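# Find greasy glass jars and move them into the tray

## Task

Some glass jars sit on the drying mat and at least one is greasy, which cannot be seen. Every greasy jar must end up inside the tray, and every clean jar must stay on (or be returned to) the mat. The tray must finish resting on the table, not on the mat. No jar may be dropped and broken, and nothing may be pushed or knocked off the table. The finished arrangement must hold without the robot, so release everything and move the grippers away at the end.

## Robot and tools

Robot: two arms, left_arm and right_arm, each with six joints and a parallel-finger gripper. The names are labels only and do not match image sides. A loose object may occasionally get a brief push from outside.

Frame: all reported positions share one scene frame in metres. The origin is on the tabletop midway between the arms, +x points out across the table, +z points up, and left_arm sits toward +y. Each state line gives, per arm, end_effector_position, end_effector_quat_wxyz and linear/angular velocities (m/s, rad/s). The printed hand position can be off, more so when the arm is stretched far. end_effector_position is the point between the pads when closed; fingers point along the gripper's +z and close along its y. Closed fingertips extend about 33 mm past that point, fully open about 9 mm, and closing pushes the tips roughly 24 mm farther out, so keep that clearance above surfaces.

Tool execute_actions, argument actions: a list holding one action, one wait, or nothing.
- Empty list {"actions": []}: no command, just returns the state.
- Action {"rows": [...], "steps": n}: n is 1 to 15 control steps of 1/30 s (default 15). One row per step; if rows run out, the last row repeats.
- Wait {"steps": n} with no rows: n up to 300; returns when that many steps have passed since the previous result, thinking time included.
- Optional pictures (boolean) decides whether camera images come back; by default they do.

Each row is one list of 18 numbers, each in [-1, 1], always covering both arms: left_arm first, then right_arm. Per arm: 6 joint numbers (waist, shoulder, elbow, forearm roll, wrist pitch, wrist roll), then gripper position, force_limit, speed.
Joint numbers are offsets, not poses: they are measured from that arm's joint angles in the most recent result that listed them (before any such result exists, from where the arm is when the action begins). They are not relative to the previous row. Scale: 1.0 equals 1.398 rad for waist and shoulder, 2.097 rad for elbow, 2.622 rad for the three wrist joints. So all zeros means return to the last reported angles, not hold still. Stated joint ranges (rad): elbow -2.792 to 2.792, all others -6.283 to 6.283; true ends may differ by 0.010. A request more than 0.010 rad outward beyond a range is refused and nothing is sent. Requests past the real end are clipped there, and the result may then say "joint sent to its limit" (possibly about an earlier action); lack of that line proves nothing.
Gripper numbers are absolute settings. position: +1 fully open (140 mm), about -0.8 pads touching, -1 closes until blocked. force_limit: grip strength, roughly 14 N at -1, 60 N at 0, 107 N at +1 for parts up to 40 mm wide. speed: about 30 mm/s at -1, 140 at 0, 250 at +1. To leave a gripper unchanged, repeat its previous three numbers; a zero is itself a command.

Motion limits: joint targets move at most 2.09 rad/s (waist, shoulder), 3.14 (elbow), 3.93 (wrist joints), ramp up over 0.3 s, and an arm's joints are slowed together. Targets are held within a lead of the measured angle (0.456 rad waist/shoulder, 0.683 elbow, 0.854 wrist joints), and if a target would move the gripper over 70 mm from where it is, the whole arm's target is pulled back. Big moves therefore need several calls. Between calls the arms keep heading to the last row's target until they nearly stop or a step is HELD; the simulation runs while you reply.

Result lines: Joint positions and Joint velocities give one block per arm in joint order (rad, rad/s). object_status: 0 moving, 1 blocked while opening, 2 blocked while closing (a grip), 3 reached target or pads met (thin item may still be held). Confirm a grasp by reading 2. position_measured is in counts, 3 open to 230 closed, not linear. Stopped fingers stay put until a position change of at least 0.01, or until the object slips. To squeeze harder while at 2, raise force_limit and toggle position between -1 and -0.98. "joint command not followed" means a clearance check altered or blocked joint targets; the rest of the row still ran. HELD marks steps where the row was partly or wholly not sent. MOTOR HOT warns of heating from held loads; reaching the limit brakes that arm until cool (OVER-TEMPERATURE FAULT).

Faults: contact torque reaching a joint's load limit (waist and shoulder 302, elbow 142, wrist joints 40 N m, held weight included) or an external force of 144 N on the arm or load stops that arm for 10 s, drops the rest of the call, and lets it yield. Avoid arm-to-arm contact, hard presses, slams, drops and slips. Do not drop jars (glass breaks) or knock anything off the table. Smooth, low-effort, quick motion is preferred.

Tool zoom_image: camera (cam_high 672x504, cam_low 672x504, cam_left_wrist 504x504, cam_right_wrist 504x504) and region [x0, y0, x1, y1] in that image's pixels from the top-left, at most 504 by 504; returns a sharper crop of the latest picture.

Answering without any tool call ends everything. Before ending, open the grippers and withdraw so nothing depends on the robot.

Each tool is called after "Emit:" by a JSON object that holds its "api" and its "payload".

## Session

Emit:
{"api": "execute_actions", "payload": {"actions": []}}

Scene clock: 0.00 s of 7100.00 s.
left_arm: end_effector_position=(+0.4264, +0.1618, +0.2512) position_measured=3 object_status=3 end_effector_quat_wxyz=(-0.424, +0.567, -0.648, -0.281) end_effector_velocity=(+0.000, -0.001, +0.000) end_effector_angular_velocity=(-0.001, -0.001, +0.000) | right_arm: end_effector_position=(+0.0647, -0.7332, +0.3178) position_measured=3 object_status=3 end_effector_quat_wxyz=(-0.420, +0.741, +0.435, +0.293) end_effector_velocity=(-0.000, -0.000, -0.000) end_effector_angular_velocity=(+0.001, -0.000, -0.000)
Joint positions: left_arm=[-0.956  0.38   1.793  0.67   1.825  2.062] | right_arm=[-1.64  -0.205  2.308 -0.082  2.111 -1.22 ]
Joint velocities: left_arm=[-0.     0.    -0.001  0.    -0.    -0.001] | right_arm=[-0.     0.001 -0.     0.     0.     0.   ]

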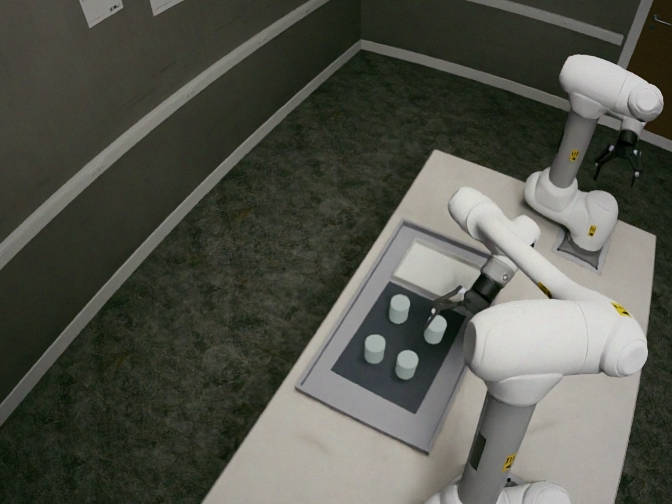

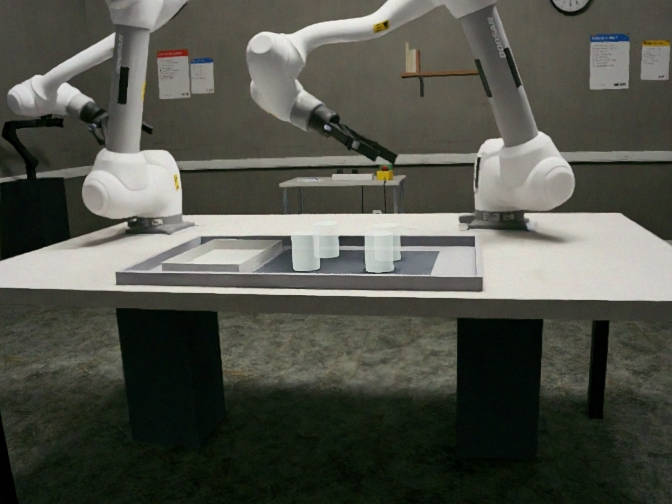

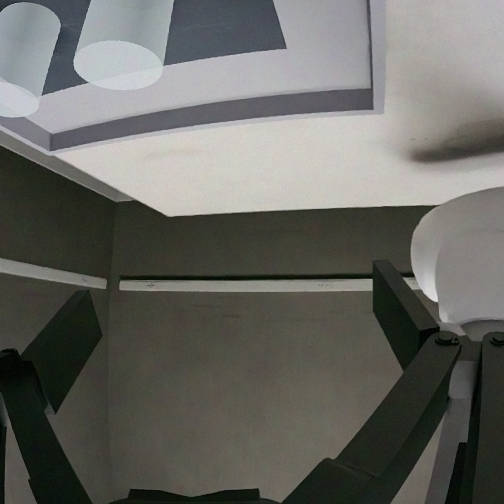

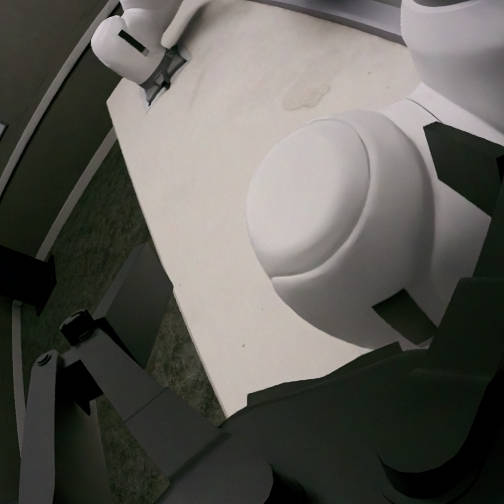

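Emit:
{"api": "execute_actions", "payload": {"actions": [{"rows":[[1,-0.15,0,0,0,0,1,0,0,1,0.25,-0.242,0.0313,-0.336,0.1,1,0,0]]}], "pictures": false}}

Emit:
{"api": "execute_actions", "payload": {"actions": [{"steps":50}], "pictures": false}}

Scene clock: 7.40 s of 7100.00 s.
left_arm: end_effector_position=(+0.4964, +0.3413, +0.3083) position_measured=3 object_status=3 end_effector_quat_wxyz=(-0.364, +0.702, -0.535, -0.299) end_effector_velocity=(+0.093, +0.453, +0.087) end_effector_angular_velocity=(-0.125, -0.141, +0.864) | right_arm: end_effector_position=(+0.1180, -0.9594, +0.2474) position_measured=3 object_status=3 end_effector_quat_wxyz=(-0.262, +0.786, +0.548, +0.116) end_effector_velocity=(+0.281, -0.433, -0.091) end_effector_angular_velocity=(-0.917, -0.060, +0.508)
Joint positions: left_arm=[-0.601  0.258  1.793  0.67   1.825  2.062] | right_arm=[-1.367 -0.039  2.067 -0.043  1.694 -1.095]
Joint velocities: left_arm=[ 0.864 -0.188 -0.     0.     0.    -0.   ] | right_arm=[ 0.701  0.308 -0.445  0.072 -0.772  0.229]
Steps of this call (steps 1 to 90: nothing new was sent; then 3.90 s passed at rest; steps 91 to 105: all 15 steps of this action). Readings (joint positions | what the end effector reports):
91: left_arm=[-0.955 0.379 1.793 0.670 1.825 2.062] | right_arm=[-1.639 -0.205 2.308 -0.082 2.110 -1.220] | left_arm position_measured=3 object_status=3 | right_arm position_measured=3 object_status=3
92: left_arm=[-0.950 0.377 1.793 0.670 1.825 2.062] | right_arm=[-1.634 -0.200 2.302 -0.081 2.100 -1.216] | left_arm position_measured=3 object_status=3 | right_arm position_measured=3 object_status=3
94: left_arm=[-0.916 0.361 1.793 0.670 1.825 2.062] | right_arm=[-1.601 -0.175 2.264 -0.075 2.037 -1.197] | left_arm position_measured=3 object_status=3 | right_arm position_measured=3 object_status=3
98: left_arm=[-0.802 0.315 1.793 0.670 1.825 2.062] | right_arm=[-1.521 -0.120 2.184 -0.062 1.898 -1.156] | left_arm position_measured=3 object_status=3 | right_arm position_measured=3 object_status=3
105: the state above

Scene clock: 9.07 s of 7100.00 s.
left_arm: end_effector_position=(+0.3468, +0.8361, +0.3487) position_measured=3 object_status=3 end_effector_quat_wxyz=(-0.184, +0.890, -0.100, -0.405) end_effector_velocity=(-0.001, -0.000, -0.001) end_effector_angular_velocity=(-0.001, +0.001, -0.000) | right_arm: end_effector_position=(+0.6409, -0.8300, +0.2293) position_measured=3 object_status=3 end_effector_quat_wxyz=(-0.017, +0.454, +0.891, -0.002) end_effector_velocity=(-0.000, -0.000, +0.000) end_effector_angular_velocity=(-0.000, -0.000, -0.000)
Joint positions: left_arm=[0.443 0.17  1.793 0.67  1.825 2.062] | right_arm=[-0.242  0.145  1.801 -0.     1.23  -0.958]
Joint velocities: left_arm=[ 0.    -0.     0.001 -0.    -0.     0.001] | right_arm=[ 0. -0.  0. -0. -0.  0.]
Steps of this call (steps 1 to 50: the robot went on to your last target). Readings (joint positions | what the end effector reports):
1: left_arm=[-0.572 0.252 1.793 0.670 1.825 2.062] | right_arm=[-1.343 -0.029 2.052 -0.041 1.668 -1.088] | left_arm position_measured=3 object_status=3 | right_arm position_measured=3 object_status=3
2: left_arm=[-0.543 0.246 1.793 0.670 1.825 2.062] | right_arm=[-1.318 -0.019 2.038 -0.038 1.643 -1.080] | left_arm position_measured=3 object_status=3 | right_arm position_measured=3 object_status=3
4: left_arm=[-0.484 0.236 1.793 0.670 1.825 2.062] | right_arm=[-1.268 -0.000 2.011 -0.034 1.596 -1.066] | left_arm position_measured=3 object_status=3 | right_arm position_measured=3 object_status=3
8: left_arm=[-0.364 0.219 1.793 0.670 1.825 2.062] | right_arm=[-1.162 0.033 1.963 -0.026 1.513 -1.042] | left_arm position_measured=3 object_status=3 | right_arm position_measured=3 object_status=3
50: the state above

Go to the earlier hover over A.

Emit:
{"api": "execute_actions", "payload": {"actions": [{"rows":[[0.2,0,0,0,0,0,1,0,0,0.8355,0.3345,-0.239,0,0,0.684,0.5,-0.7,0]]}], "pictures": false}}

Emit:
{"api": "execute_actions", "payload": {"actions": [{"steps":52}]}}

Scene clock: 18.83 s of 7100.00 s.
left_arm: end_effector_position=(+0.2333, +0.9192, +0.3486) position_measured=3 object_status=3 end_effector_quat_wxyz=(-0.125, +0.895, +0.024, -0.426) end_effector_velocity=(+0.000, +0.000, -0.000) end_effector_angular_velocity=(-0.000, -0.001, -0.001) | right_arm: end_effector_position=(+0.8066, -0.6719, +0.2024) position_measured=66 object_status=0 end_effector_quat_wxyz=(-0.007, +0.560, +0.829, -0.004) end_effector_velocity=(+0.233, +0.473, -0.070) end_effector_angular_velocity=(-0.022, -0.026, -0.563)
Joint positions: left_arm=[0.722 0.17  1.793 0.67  1.825 2.062] | right_arm=[ 0.038  0.37   1.559  0.     1.23  -0.434]
Joint velocities: left_arm=[ 0.     0.     0.    -0.    -0.002  0.001] | right_arm=[ 0.652  0.375 -0.401  0.    -0.     1.215]
Steps of this call (steps 1 to 15: the robot went on to your last target; steps 16 to 90: nothing new was sent; then 6.27 s passed at rest; steps 91 to 105: all 15 steps of this action). Readings (joint positions | what the end effector reports):
91: left_arm=[0.443 0.170 1.793 0.670 1.825 2.062] | right_arm=[-0.241 0.145 1.800 0.000 1.230 -0.957] | left_arm position_measured=3 object_status=3 | right_arm position_measured=3 object_status=0
92: left_arm=[0.449 0.170 1.793 0.670 1.825 2.062] | right_arm=[-0.236 0.150 1.794 0.000 1.230 -0.946] | left_arm position_measured=3 object_status=3 | right_arm position_measured=8 object_status=0
94: left_arm=[0.483 0.170 1.793 0.670 1.825 2.062] | right_arm=[-0.202 0.184 1.757 0.000 1.230 -0.882] | left_arm position_measured=3 object_status=3 | right_arm position_measured=23 object_status=0
98: left_arm=[0.607 0.170 1.793 0.670 1.825 2.062] | right_arm=[-0.115 0.264 1.672 0.000 1.230 -0.720] | left_arm position_measured=3 object_status=3 | right_arm position_measured=54 object_status=0
105: the state above

Scene clock: 20.57 s of 7100.00 s.
left_arm: end_effector_position=(+0.2331, +0.9192, +0.3487) position_measured=3 object_status=3 end_effector_quat_wxyz=(-0.125, +0.895, +0.025, -0.426) end_effector_velocity=(+0.000, +0.000, -0.000) end_effector_angular_velocity=(-0.000, +0.000, +0.000) | right_arm: end_effector_position=(+0.6292, +0.0107, +0.1405) position_measured=66 object_status=3 end_effector_quat_wxyz=(+0.000, +0.706, +0.708, -0.000) end_effector_velocity=(-0.000, +0.000, -0.001) end_effector_angular_velocity=(-0.000, +0.000, +0.000)
Joint positions: left_arm=[0.722 0.17  1.793 0.67  1.825 2.062] | right_arm=[ 0.926  0.612  1.299 -0.     1.23   0.835]
Joint velocities: left_arm=[ 0.     0.001 -0.     0.     0.     0.   ] | right_arm=[ 0.001  0.001  0.    -0.    -0.     0.   ]
Steps of this call (steps 1 to 52: the robot went on to your last target). Readings (joint positions | what the end effector reports):
1: left_arm=[0.722 0.170 1.793 0.670 1.825 2.062] | right_arm=[0.060 0.382 1.545 0.000 1.230 -0.392] | left_arm position_measured=3 object_status=3 | right_arm position_measured=66 object_status=3
2: left_arm=[0.722 0.170 1.793 0.670 1.825 2.062] | right_arm=[0.082 0.394 1.533 0.000 1.230 -0.351] | left_arm position_measured=3 object_status=3 | right_arm position_measured=66 object_status=3
4: left_arm=[0.722 0.170 1.793 0.670 1.825 2.062] | right_arm=[0.126 0.416 1.510 0.000 1.230 -0.268] | left_arm position_measured=3 object_status=3 | right_arm position_measured=66 object_status=3
8: left_arm=[0.722 0.170 1.793 0.670 1.825 2.062] | right_arm=[0.214 0.453 1.470 0.000 1.230 -0.103] | left_arm position_measured=3 object_status=3 | right_arm position_measured=66 object_status=3
52: the state above

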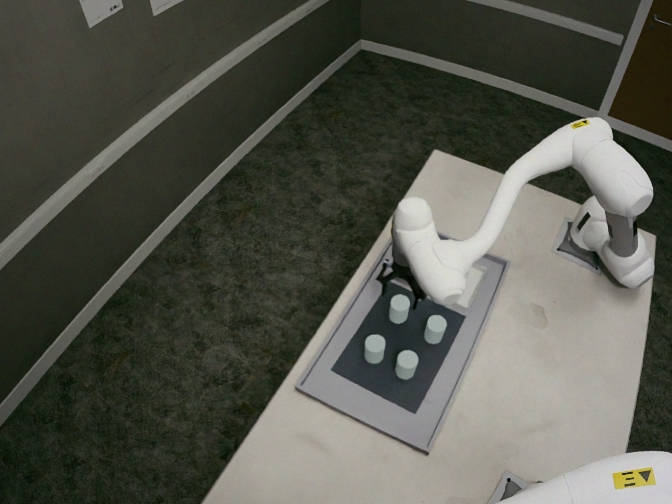

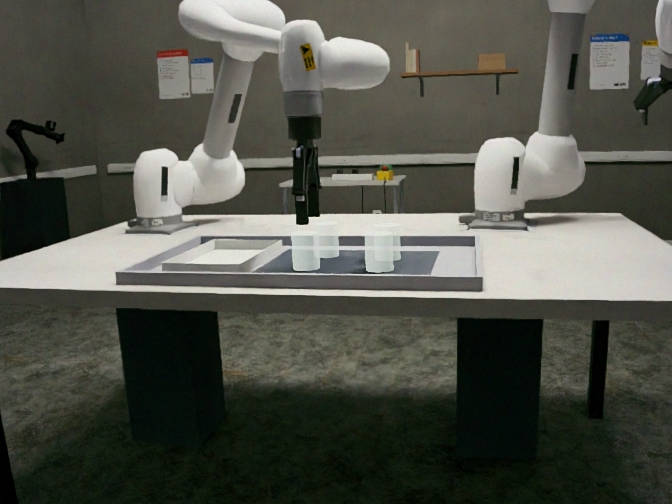

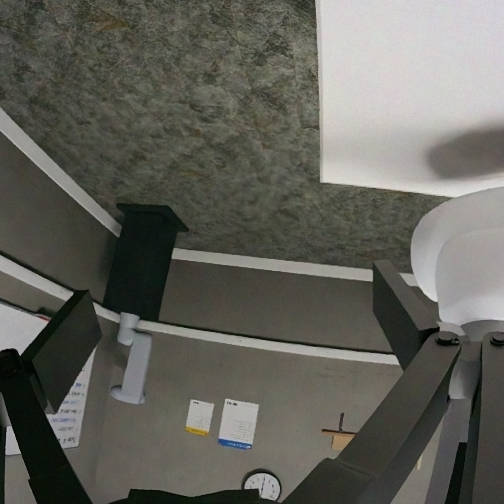

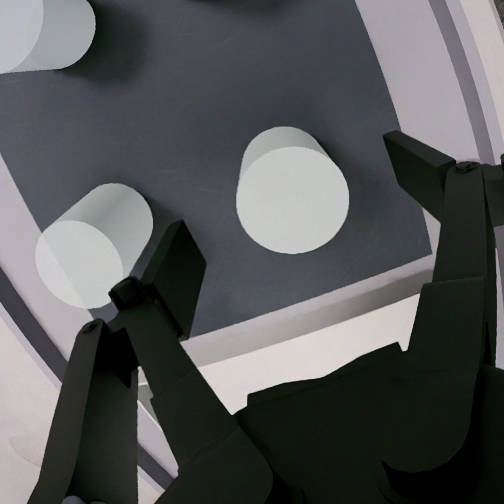

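Emit:
{"api": "execute_actions", "payload": {"actions": [{"rows":[[0,0,0,0,0,0,1,0,0,0.007,0.0432,0.0154,0,-0.0354,0.004,0.25,-0.7,-0.3]],"steps":12}]}}

Emit:
{"api": "execute_actions", "payload": {"actions": [{"rows":[[0,0,0,0,0,0,1,0,0,0,0,0,0,0,0,-0.25,-0.7,-0.8]]}], "pictures": false}}

Emit:
{"api": "execute_actions", "payload": {"actions": [{"steps":16}]}}

Scene clock: 29.77 s of 7100.00 s.
left_arm: end_effector_position=(+0.2331, +0.9192, +0.3487) position_measured=3 object_status=3 end_effector_quat_wxyz=(-0.125, +0.895, +0.025, -0.426) end_effector_velocity=(-0.000, -0.000, -0.000) end_effector_angular_velocity=(-0.001, +0.002, +0.001) | right_arm: end_effector_position=(+0.6295, +0.0241, +0.0702) position_measured=98 object_status=0 end_effector_quat_wxyz=(+0.000, +0.707, +0.708, -0.000) end_effector_velocity=(-0.001, -0.001, -0.000) end_effector_angular_velocity=(-0.001, +0.001, -0.001)
Joint positions: left_arm=[0.722 0.17  1.793 0.67  1.825 2.062] | right_arm=[ 0.936  0.673  1.332 -0.     1.138  0.846]
Joint velocities: left_arm=[-0.     0.001  0.    -0.     0.001  0.   ] | right_arm=[-0.    -0.001  0.003  0.    -0.     0.   ]
Steps of this call (steps 1 to 15: the robot went on to your last target; steps 16 to 90: nothing new was sent; then 5.80 s passed at rest; steps 91 to 102: all 12 steps of this action). Readings (joint positions | what the end effector reports):
91: left_arm=[0.722 0.170 1.793 0.670 1.825 2.062] | right_arm=[0.926 0.613 1.299 0.000 1.230 0.836] | left_arm position_measured=3 object_status=3 | right_arm position_measured=66 object_status=0
92: left_arm=[0.722 0.170 1.793 0.670 1.825 2.062] | right_arm=[0.927 0.618 1.302 0.000 1.221 0.837] | left_arm position_measured=3 object_status=3 | right_arm position_measured=70 object_status=0
94: left_arm=[0.722 0.170 1.793 0.670 1.825 2.062] | right_arm=[0.932 0.649 1.319 0.000 1.173 0.842] | left_arm position_measured=3 object_status=3 | right_arm position_measured=82 object_status=0
98: left_arm=[0.722 0.170 1.793 0.670 1.825 2.062] | right_arm=[0.936 0.673 1.331 -0.000 1.138 0.846] | left_arm position_measured=3 object_status=3 | right_arm position_measured=98 object_status=0
102: the state above

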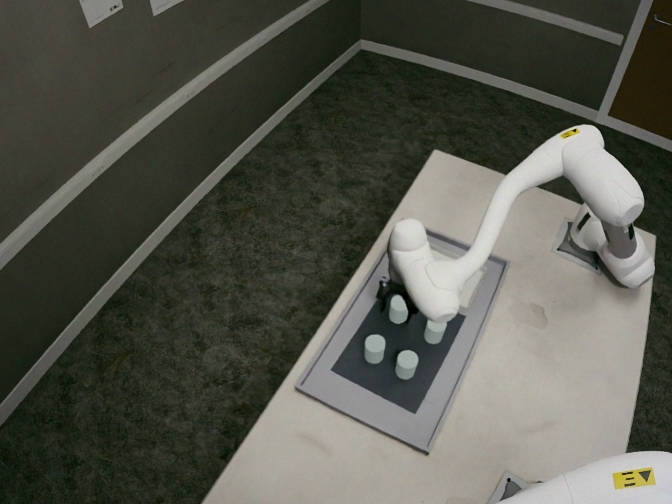

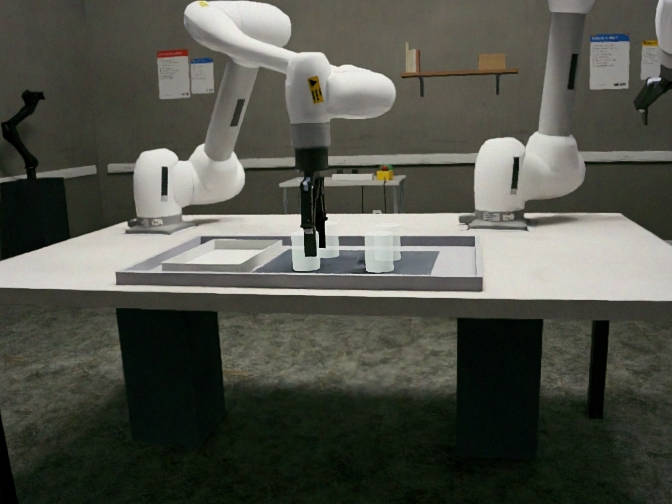

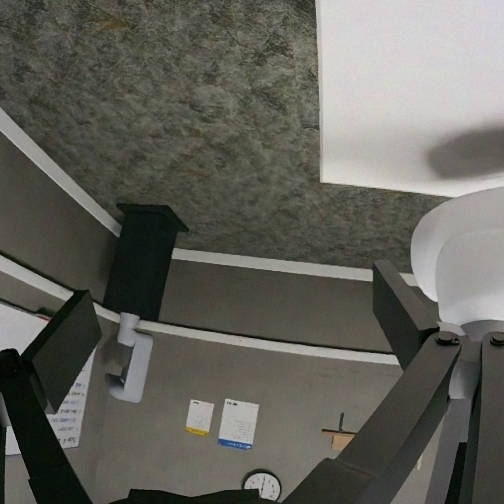

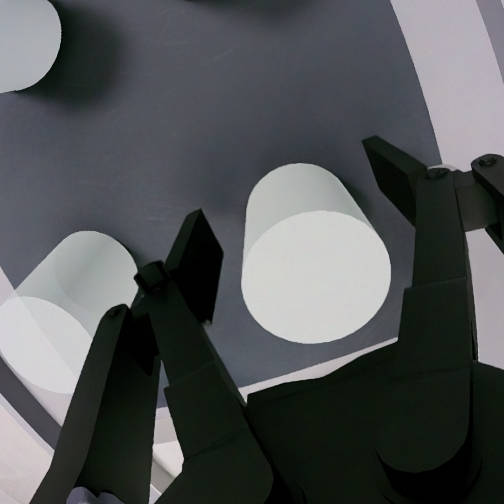

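Scene clock: 30.27 s of 7100.00 s.
left_arm: end_effector_position=(+0.2331, +0.9192, +0.3487) position_measured=3 object_status=3 end_effector_quat_wxyz=(-0.125, +0.895, +0.025, -0.426) end_effector_velocity=(-0.000, -0.000, -0.000) end_effector_angular_velocity=(+0.001, +0.001, +0.002) | right_arm: end_effector_position=(+0.6295, +0.0241, +0.0701) position_measured=137 object_status=0 end_effector_quat_wxyz=(+0.000, +0.707, +0.708, -0.000) end_effector_velocity=(+0.001, -0.001, +0.000) end_effector_angular_velocity=(+0.000, -0.000, -0.001)
Joint positions: left_arm=[0.722 0.17  1.793 0.67  1.825 2.062] | right_arm=[ 0.936  0.673  1.332 -0.     1.138  0.846]
Joint velocities: left_arm=[ 0.     0.     0.     0.     0.001 -0.002] | right_arm=[-0.001  0.    -0.    -0.    -0.     0.   ]
Steps of this call (steps 1 to 15: all 15 steps of this action). Readings (joint positions | what the end effector reports):
1: left_arm=[0.722 0.170 1.793 0.670 1.825 2.062] | right_arm=[0.936 0.673 1.332 -0.000 1.138 0.846] | left_arm position_measured=3 object_status=3 | right_arm position_measured=98 object_status=0
2: left_arm=[0.722 0.170 1.793 0.670 1.825 2.062] | right_arm=[0.936 0.673 1.332 -0.000 1.138 0.846] | left_arm position_measured=3 object_status=3 | right_arm position_measured=100 object_status=0
4: left_arm=[0.722 0.170 1.793 0.670 1.825 2.062] | right_arm=[0.936 0.673 1.332 -0.000 1.138 0.846] | left_arm position_measured=3 object_status=3 | right_arm position_measured=106 object_status=0
8: left_arm=[0.722 0.170 1.793 0.670 1.825 2.062] | right_arm=[0.936 0.673 1.332 -0.000 1.138 0.846] | left_arm position_measured=3 object_status=3 | right_arm position_measured=117 object_status=0
15: the state above

Scene clock: 30.80 s of 7100.00 s.
left_arm: end_effector_position=(+0.2331, +0.9192, +0.3487) position_measured=3 object_status=3 end_effector_quat_wxyz=(-0.125, +0.895, +0.025, -0.426) end_effector_velocity=(+0.000, -0.000, +0.000) end_effector_angular_velocity=(+0.000, +0.000, +0.001) | right_arm: end_effector_position=(+0.6295, +0.0241, +0.0702) position_measured=160 object_status=3 end_effector_quat_wxyz=(+0.000, +0.707, +0.708, -0.000) end_effector_velocity=(+0.001, +0.000, +0.002) end_effector_angular_velocity=(+0.001, -0.001, -0.001)
Joint positions: left_arm=[0.722 0.17  1.793 0.67  1.825 2.062] | right_arm=[ 0.936  0.673  1.332 -0.     1.138  0.846]
Joint velocities: left_arm=[-0.     0.    -0.    -0.     0.001 -0.001] | right_arm=[-0.    -0.002 -0.    -0.    -0.     0.   ]
Steps of this call (steps 1 to 15: the robot went on to your last target; step 16: nothing new was sent). Readings (joint positions | what the end effector reports):
1: left_arm=[0.722 0.170 1.793 0.670 1.825 2.062] | right_arm=[0.936 0.673 1.332 -0.000 1.138 0.846] | left_arm position_measured=3 object_status=3 | right_arm position_measured=140 object_status=0
2: left_arm=[0.722 0.170 1.793 0.670 1.825 2.062] | right_arm=[0.936 0.673 1.332 -0.000 1.138 0.846] | left_arm position_measured=3 object_status=3 | right_arm position_measured=142 object_status=0
4: left_arm=[0.722 0.170 1.793 0.670 1.825 2.062] | right_arm=[0.936 0.673 1.332 -0.000 1.138 0.846] | left_arm position_measured=3 object_status=3 | right_arm position_measured=148 object_status=0
8: left_arm=[0.722 0.170 1.793 0.670 1.825 2.062] | right_arm=[0.936 0.673 1.332 -0.000 1.138 0.846] | left_arm position_measured=3 object_status=3 | right_arm position_measured=159 object_status=0
16: the state above
All arms were judged still, so your last target was given up. Only a new action makes them travel on or press farther. Fingers that are still opening or closing keep moving.

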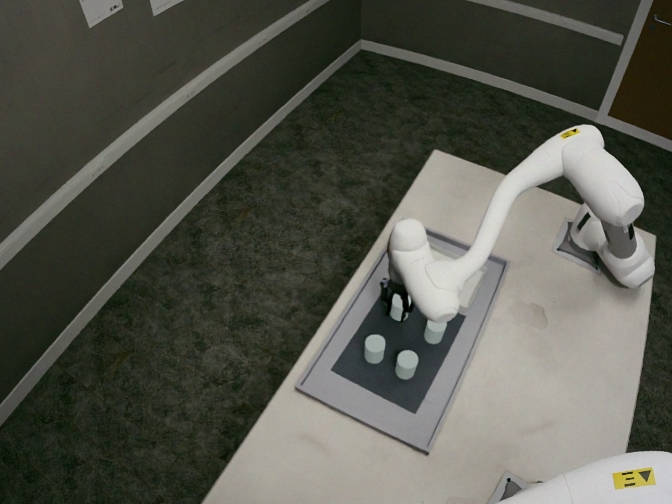

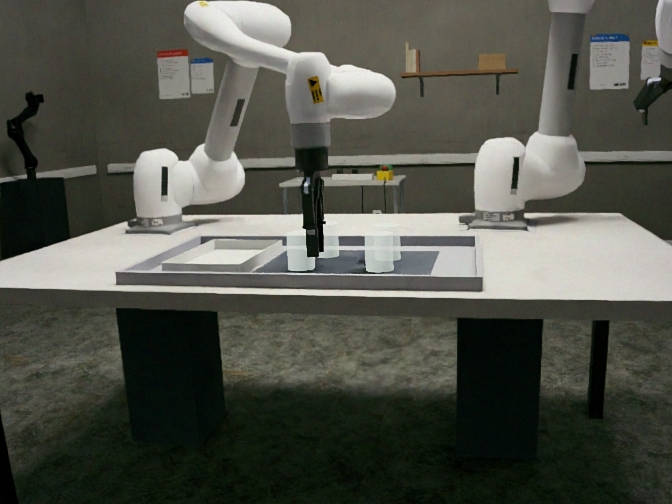

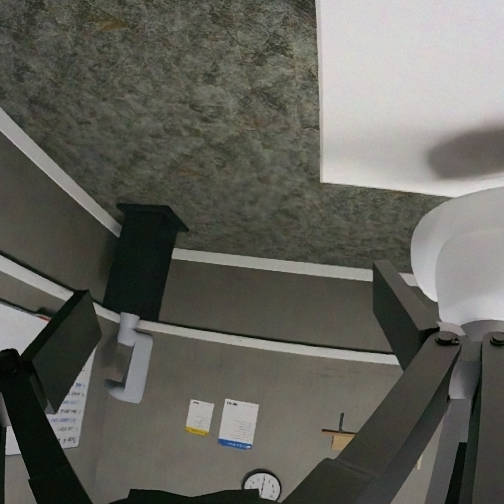

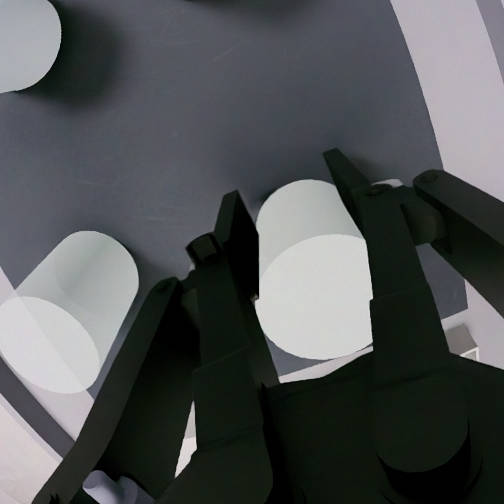

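Emit:
{"api": "execute_actions", "payload": {"actions": [{"rows":[[0,0,0,0,0,0,1,0,0,0,0,0,0,0,0,0.1,-0.7,0.5]],"steps":7}], "pictures": false}}

Emit:
{"api": "execute_actions", "payload": {"actions": [{"rows":[[0,0,0,0,0,0,1,0,0,-0.018,-0.0275,0.032,0,-0.011,-0.0096,0.1,-0.7,0.5]],"steps":11}], "pictures": false}}

Emit:
{"api": "execute_actions", "payload": {"actions": [{"rows":[[0,0,0,0,0,0,1,0,0,0,0,0,0,0,0,-1,0.5,-0.4]]}], "pictures": false}}

Emit:
{"api": "execute_actions", "payload": {"actions": [{"rows":[[0,0,0,0,0,0,1,0,0,0,-0.034,-0.026,0,0.039,0,-1,0.5,-0.4]],"steps":12}], "pictures": false}}

Emit:
{"api": "execute_actions", "payload": {"actions": [{"rows":[[0,0,0,0,0,0,1,0,0,-0.115,-0.1278,0.1383,0,-0.0427,-0.0616,-1,0.5,-0.4]]}]}}

Scene clock: 42.70 s of 7100.00 s.
left_arm: end_effector_position=(+0.2331, +0.9192, +0.3487) position_measured=3 object_status=3 end_effector_quat_wxyz=(-0.125, +0.895, +0.025, -0.426) end_effector_velocity=(+0.000, +0.000, -0.000) end_effector_angular_velocity=(+0.001, -0.001, -0.000) | right_arm: end_effector_position=(+0.6295, +0.0241, +0.0702) position_measured=117 object_status=0 end_effector_quat_wxyz=(+0.000, +0.707, +0.708, -0.000) end_effector_velocity=(-0.001, -0.000, +0.000) end_effector_angular_velocity=(-0.000, +0.000, +0.001)
Joint positions: left_arm=[0.722 0.17  1.793 0.67  1.825 2.062] | right_arm=[ 0.936  0.673  1.332 -0.     1.138  0.846]
Joint velocities: left_arm=[-0.    -0.     0.    -0.    -0.001 -0.001] | right_arm=[ 0.    -0.001  0.001  0.     0.    -0.   ]
Steps of this call (steps 1 to 90: nothing new was sent; then 8.67 s passed at rest; steps 91 to 97: all 7 steps of this action). Readings (joint positions | what the end effector reports):
91: left_arm=[0.722 0.170 1.793 0.670 1.825 2.062] | right_arm=[0.936 0.673 1.332 -0.000 1.138 0.846] | left_arm position_measured=3 object_status=3 | right_arm position_measured=160 object_status=0
92: left_arm=[0.722 0.170 1.793 0.670 1.825 2.062] | right_arm=[0.936 0.673 1.332 -0.000 1.138 0.846] | left_arm position_measured=3 object_status=3 | right_arm position_measured=153 object_status=0
94: left_arm=[0.722 0.170 1.793 0.670 1.825 2.062] | right_arm=[0.936 0.673 1.332 -0.000 1.138 0.846] | left_arm position_measured=3 object_status=3 | right_arm position_measured=132 object_status=0
97: the state above

Scene clock: 43.07 s of 7100.00 s.
left_arm: end_effector_position=(+0.2331, +0.9192, +0.3487) position_measured=3 object_status=3 end_effector_quat_wxyz=(-0.125, +0.895, +0.025, -0.426) end_effector_velocity=(-0.000, -0.000, +0.000) end_effector_angular_velocity=(-0.002, +0.002, -0.000) | right_arm: end_effector_position=(+0.6291, -0.0092, +0.0702) position_measured=117 object_status=3 end_effector_quat_wxyz=(+0.000, +0.707, +0.708, -0.000) end_effector_velocity=(+0.000, -0.000, -0.001) end_effector_angular_velocity=(-0.000, +0.000, -0.000)
Joint positions: left_arm=[0.722 0.17  1.793 0.67  1.825 2.062] | right_arm=[ 0.911  0.634  1.399 -0.     1.109  0.821]
Joint velocities: left_arm=[-0.     0.     0.    -0.     0.001  0.001] | right_arm=[-0.     0.     0.001  0.    -0.001  0.   ]
Steps of this call (steps 1 to 11: all 11 steps of this action). Readings (joint positions | what the end effector reports):
1: left_arm=[0.722 0.170 1.793 0.670 1.825 2.062] | right_arm=[0.936 0.672 1.332 -0.000 1.137 0.846] | left_arm position_measured=3 object_status=3 | right_arm position_measured=117 object_status=0
2: left_arm=[0.722 0.170 1.793 0.670 1.825 2.062] | right_arm=[0.933 0.668 1.340 -0.000 1.134 0.843] | left_arm position_measured=3 object_status=3 | right_arm position_measured=117 object_status=0
4: left_arm=[0.722 0.170 1.793 0.670 1.825 2.062] | right_arm=[0.918 0.645 1.381 -0.000 1.117 0.827] | left_arm position_measured=3 object_status=3 | right_arm position_measured=117 object_status=0
8: left_arm=[0.722 0.170 1.793 0.670 1.825 2.062] | right_arm=[0.911 0.634 1.398 -0.000 1.109 0.821] | left_arm position_measured=3 object_status=3 | right_arm position_measured=117 object_status=3
11: the state above

Scene clock: 43.57 s of 7100.00 s.
left_arm: end_effector_position=(+0.2331, +0.9192, +0.3487) position_measured=3 object_status=3 end_effector_quat_wxyz=(-0.125, +0.895, +0.025, -0.426) end_effector_velocity=(+0.000, +0.000, +0.000) end_effector_angular_velocity=(-0.000, -0.001, -0.001) | right_arm: end_effector_position=(+0.6291, -0.0092, +0.0702) position_measured=139 object_status=0 end_effector_quat_wxyz=(+0.000, +0.707, +0.708, +0.000) end_effector_velocity=(+0.000, -0.001, -0.001) end_effector_angular_velocity=(-0.001, +0.001, -0.001)
Joint positions: left_arm=[0.722 0.17  1.793 0.67  1.825 2.062] | right_arm=[ 0.911  0.634  1.399 -0.     1.109  0.821]
Joint velocities: left_arm=[ 0.    -0.    -0.001  0.    -0.001  0.001] | right_arm=[-0.001  0.002  0.    -0.     0.     0.   ]
Steps of this call (steps 1 to 15: all 15 steps of this action). Readings (joint positions | what the end effector reports):
1: left_arm=[0.722 0.170 1.793 0.670 1.825 2.062] | right_arm=[0.911 0.634 1.399 -0.000 1.109 0.821] | left_arm position_measured=3 object_status=3 | right_arm position_measured=117 object_status=0
2: left_arm=[0.722 0.170 1.793 0.670 1.825 2.062] | right_arm=[0.911 0.634 1.399 -0.000 1.109 0.821] | left_arm position_measured=3 object_status=3 | right_arm position_measured=120 object_status=0
4: left_arm=[0.722 0.170 1.793 0.670 1.825 2.062] | right_arm=[0.911 0.634 1.399 -0.000 1.109 0.821] | left_arm position_measured=3 object_status=3 | right_arm position_measured=131 object_status=0
8: left_arm=[0.722 0.170 1.793 0.670 1.825 2.062] | right_arm=[0.911 0.634 1.399 -0.000 1.109 0.821] | left_arm position_measured=3 object_status=3 | right_arm position_measured=135 object_status=0
15: the state above

Scene clock: 43.97 s of 7100.00 s.
left_arm: end_effector_position=(+0.2331, +0.9192, +0.3487) position_measured=3 object_status=3 end_effector_quat_wxyz=(-0.125, +0.895, +0.025, -0.426) end_effector_velocity=(-0.001, -0.001, -0.000) end_effector_angular_velocity=(-0.001, +0.001, +0.000) | right_arm: end_effector_position=(+0.6282, -0.0103, +0.1394) position_measured=139 object_status=2 end_effector_quat_wxyz=(+0.000, +0.707, +0.708, -0.000) end_effector_velocity=(-0.000, +0.000, -0.001) end_effector_angular_velocity=(-0.001, +0.001, +0.000)
Joint positions: left_arm=[0.722 0.17  1.793 0.67  1.825 2.062] | right_arm=[ 0.911  0.587  1.344 -0.     1.211  0.821]
Joint velocities: left_arm=[-0.    -0.     0.002 -0.     0.    -0.   ] | right_arm=[ 0.     0.002 -0.001  0.     0.001 -0.   ]
Steps of this call (steps 1 to 12: all 12 steps of this action). Readings (joint positions | what the end effector reports):
1: left_arm=[0.722 0.170 1.793 0.670 1.825 2.062] | right_arm=[0.911 0.634 1.398 -0.000 1.110 0.821] | left_arm position_measured=3 object_status=3 | right_arm position_measured=139 object_status=2
2: left_arm=[0.722 0.170 1.793 0.670 1.825 2.062] | right_arm=[0.911 0.630 1.393 -0.000 1.120 0.821] | left_arm position_measured=3 object_status=3 | right_arm position_measured=139 object_status=2
4: left_arm=[0.722 0.170 1.793 0.670 1.825 2.062] | right_arm=[0.911 0.603 1.362 -0.000 1.176 0.821] | left_arm position_measured=3 object_status=3 | right_arm position_measured=139 object_status=2
8: left_arm=[0.722 0.170 1.793 0.670 1.825 2.062] | right_arm=[0.911 0.587 1.345 -0.000 1.211 0.821] | left_arm position_measured=3 object_status=3 | right_arm position_measured=139 object_status=2
12: the state above

Scene clock: 44.47 s of 7100.00 s.
left_arm: end_effector_position=(+0.2331, +0.9192, +0.3487) position_measured=3 object_status=3 end_effector_quat_wxyz=(-0.125, +0.895, +0.025, -0.426) end_effector_velocity=(-0.000, -0.000, -0.000) end_effector_angular_velocity=(-0.000, +0.001, +0.000) | right_arm: end_effector_position=(+0.6299, -0.1839, +0.1353) position_measured=139 object_status=2 end_effector_quat_wxyz=(+0.000, +0.706, +0.708, +0.000) end_effector_velocity=(-0.003, -0.003, -0.005) end_effector_angular_velocity=(-0.005, +0.006, +0.004)
Joint positions: left_arm=[0.722 0.17  1.793 0.67  1.825 2.062] | right_arm=[ 0.75   0.408  1.634 -0.     1.099  0.659]
Joint velocities: left_arm=[ 0.     0.     0.001 -0.     0.    -0.   ] | right_arm=[-0.001  0.002  0.007  0.    -0.001 -0.004]
Steps of this call (steps 1 to 15: all 15 steps of this action). Readings (joint positions | what the end effector reports):
1: left_arm=[0.722 0.170 1.793 0.670 1.825 2.062] | right_arm=[0.910 0.586 1.345 -0.000 1.211 0.820] | left_arm position_measured=3 object_status=3 | right_arm position_measured=139 object_status=2
2: left_arm=[0.722 0.170 1.793 0.670 1.825 2.062] | right_arm=[0.906 0.581 1.353 -0.000 1.208 0.815] | left_arm position_measured=3 object_status=3 | right_arm position_measured=139 object_status=2
4: left_arm=[0.722 0.170 1.793 0.670 1.825 2.062] | right_arm=[0.878 0.551 1.404 -0.000 1.188 0.787] | left_arm position_measured=3 object_status=3 | right_arm position_measured=139 object_status=2
8: left_arm=[0.722 0.170 1.793 0.670 1.825 2.062] | right_arm=[0.808 0.473 1.529 -0.000 1.140 0.718] | left_arm position_measured=3 object_status=3 | right_arm position_measured=139 object_status=2
15: the state above

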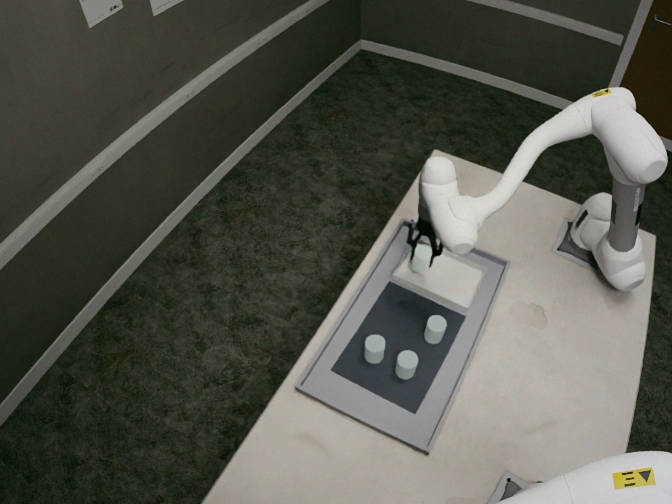

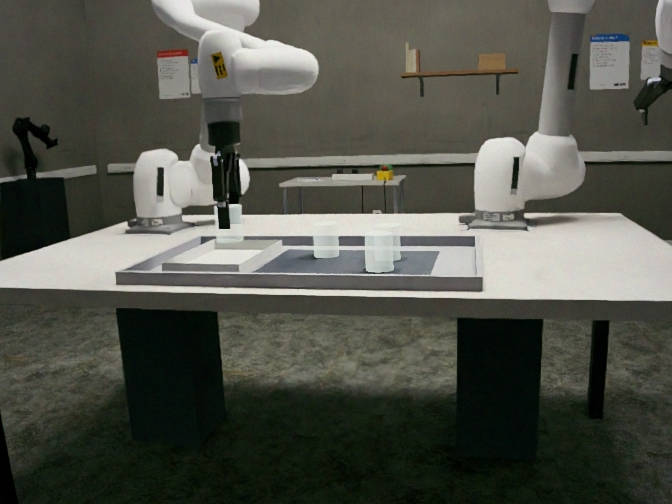

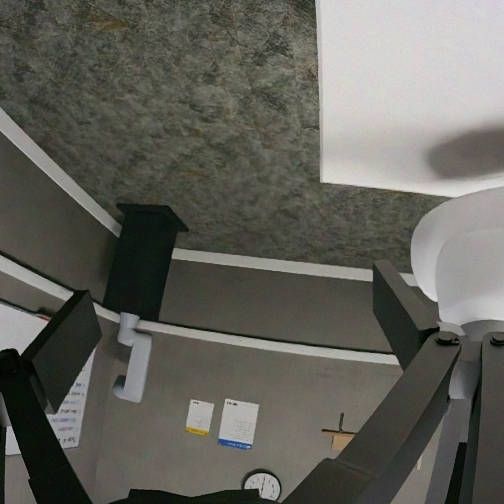

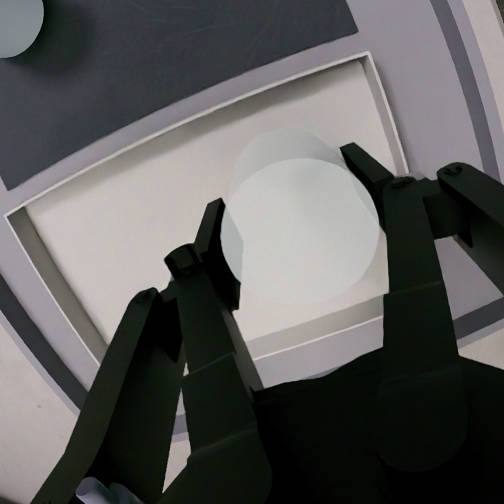

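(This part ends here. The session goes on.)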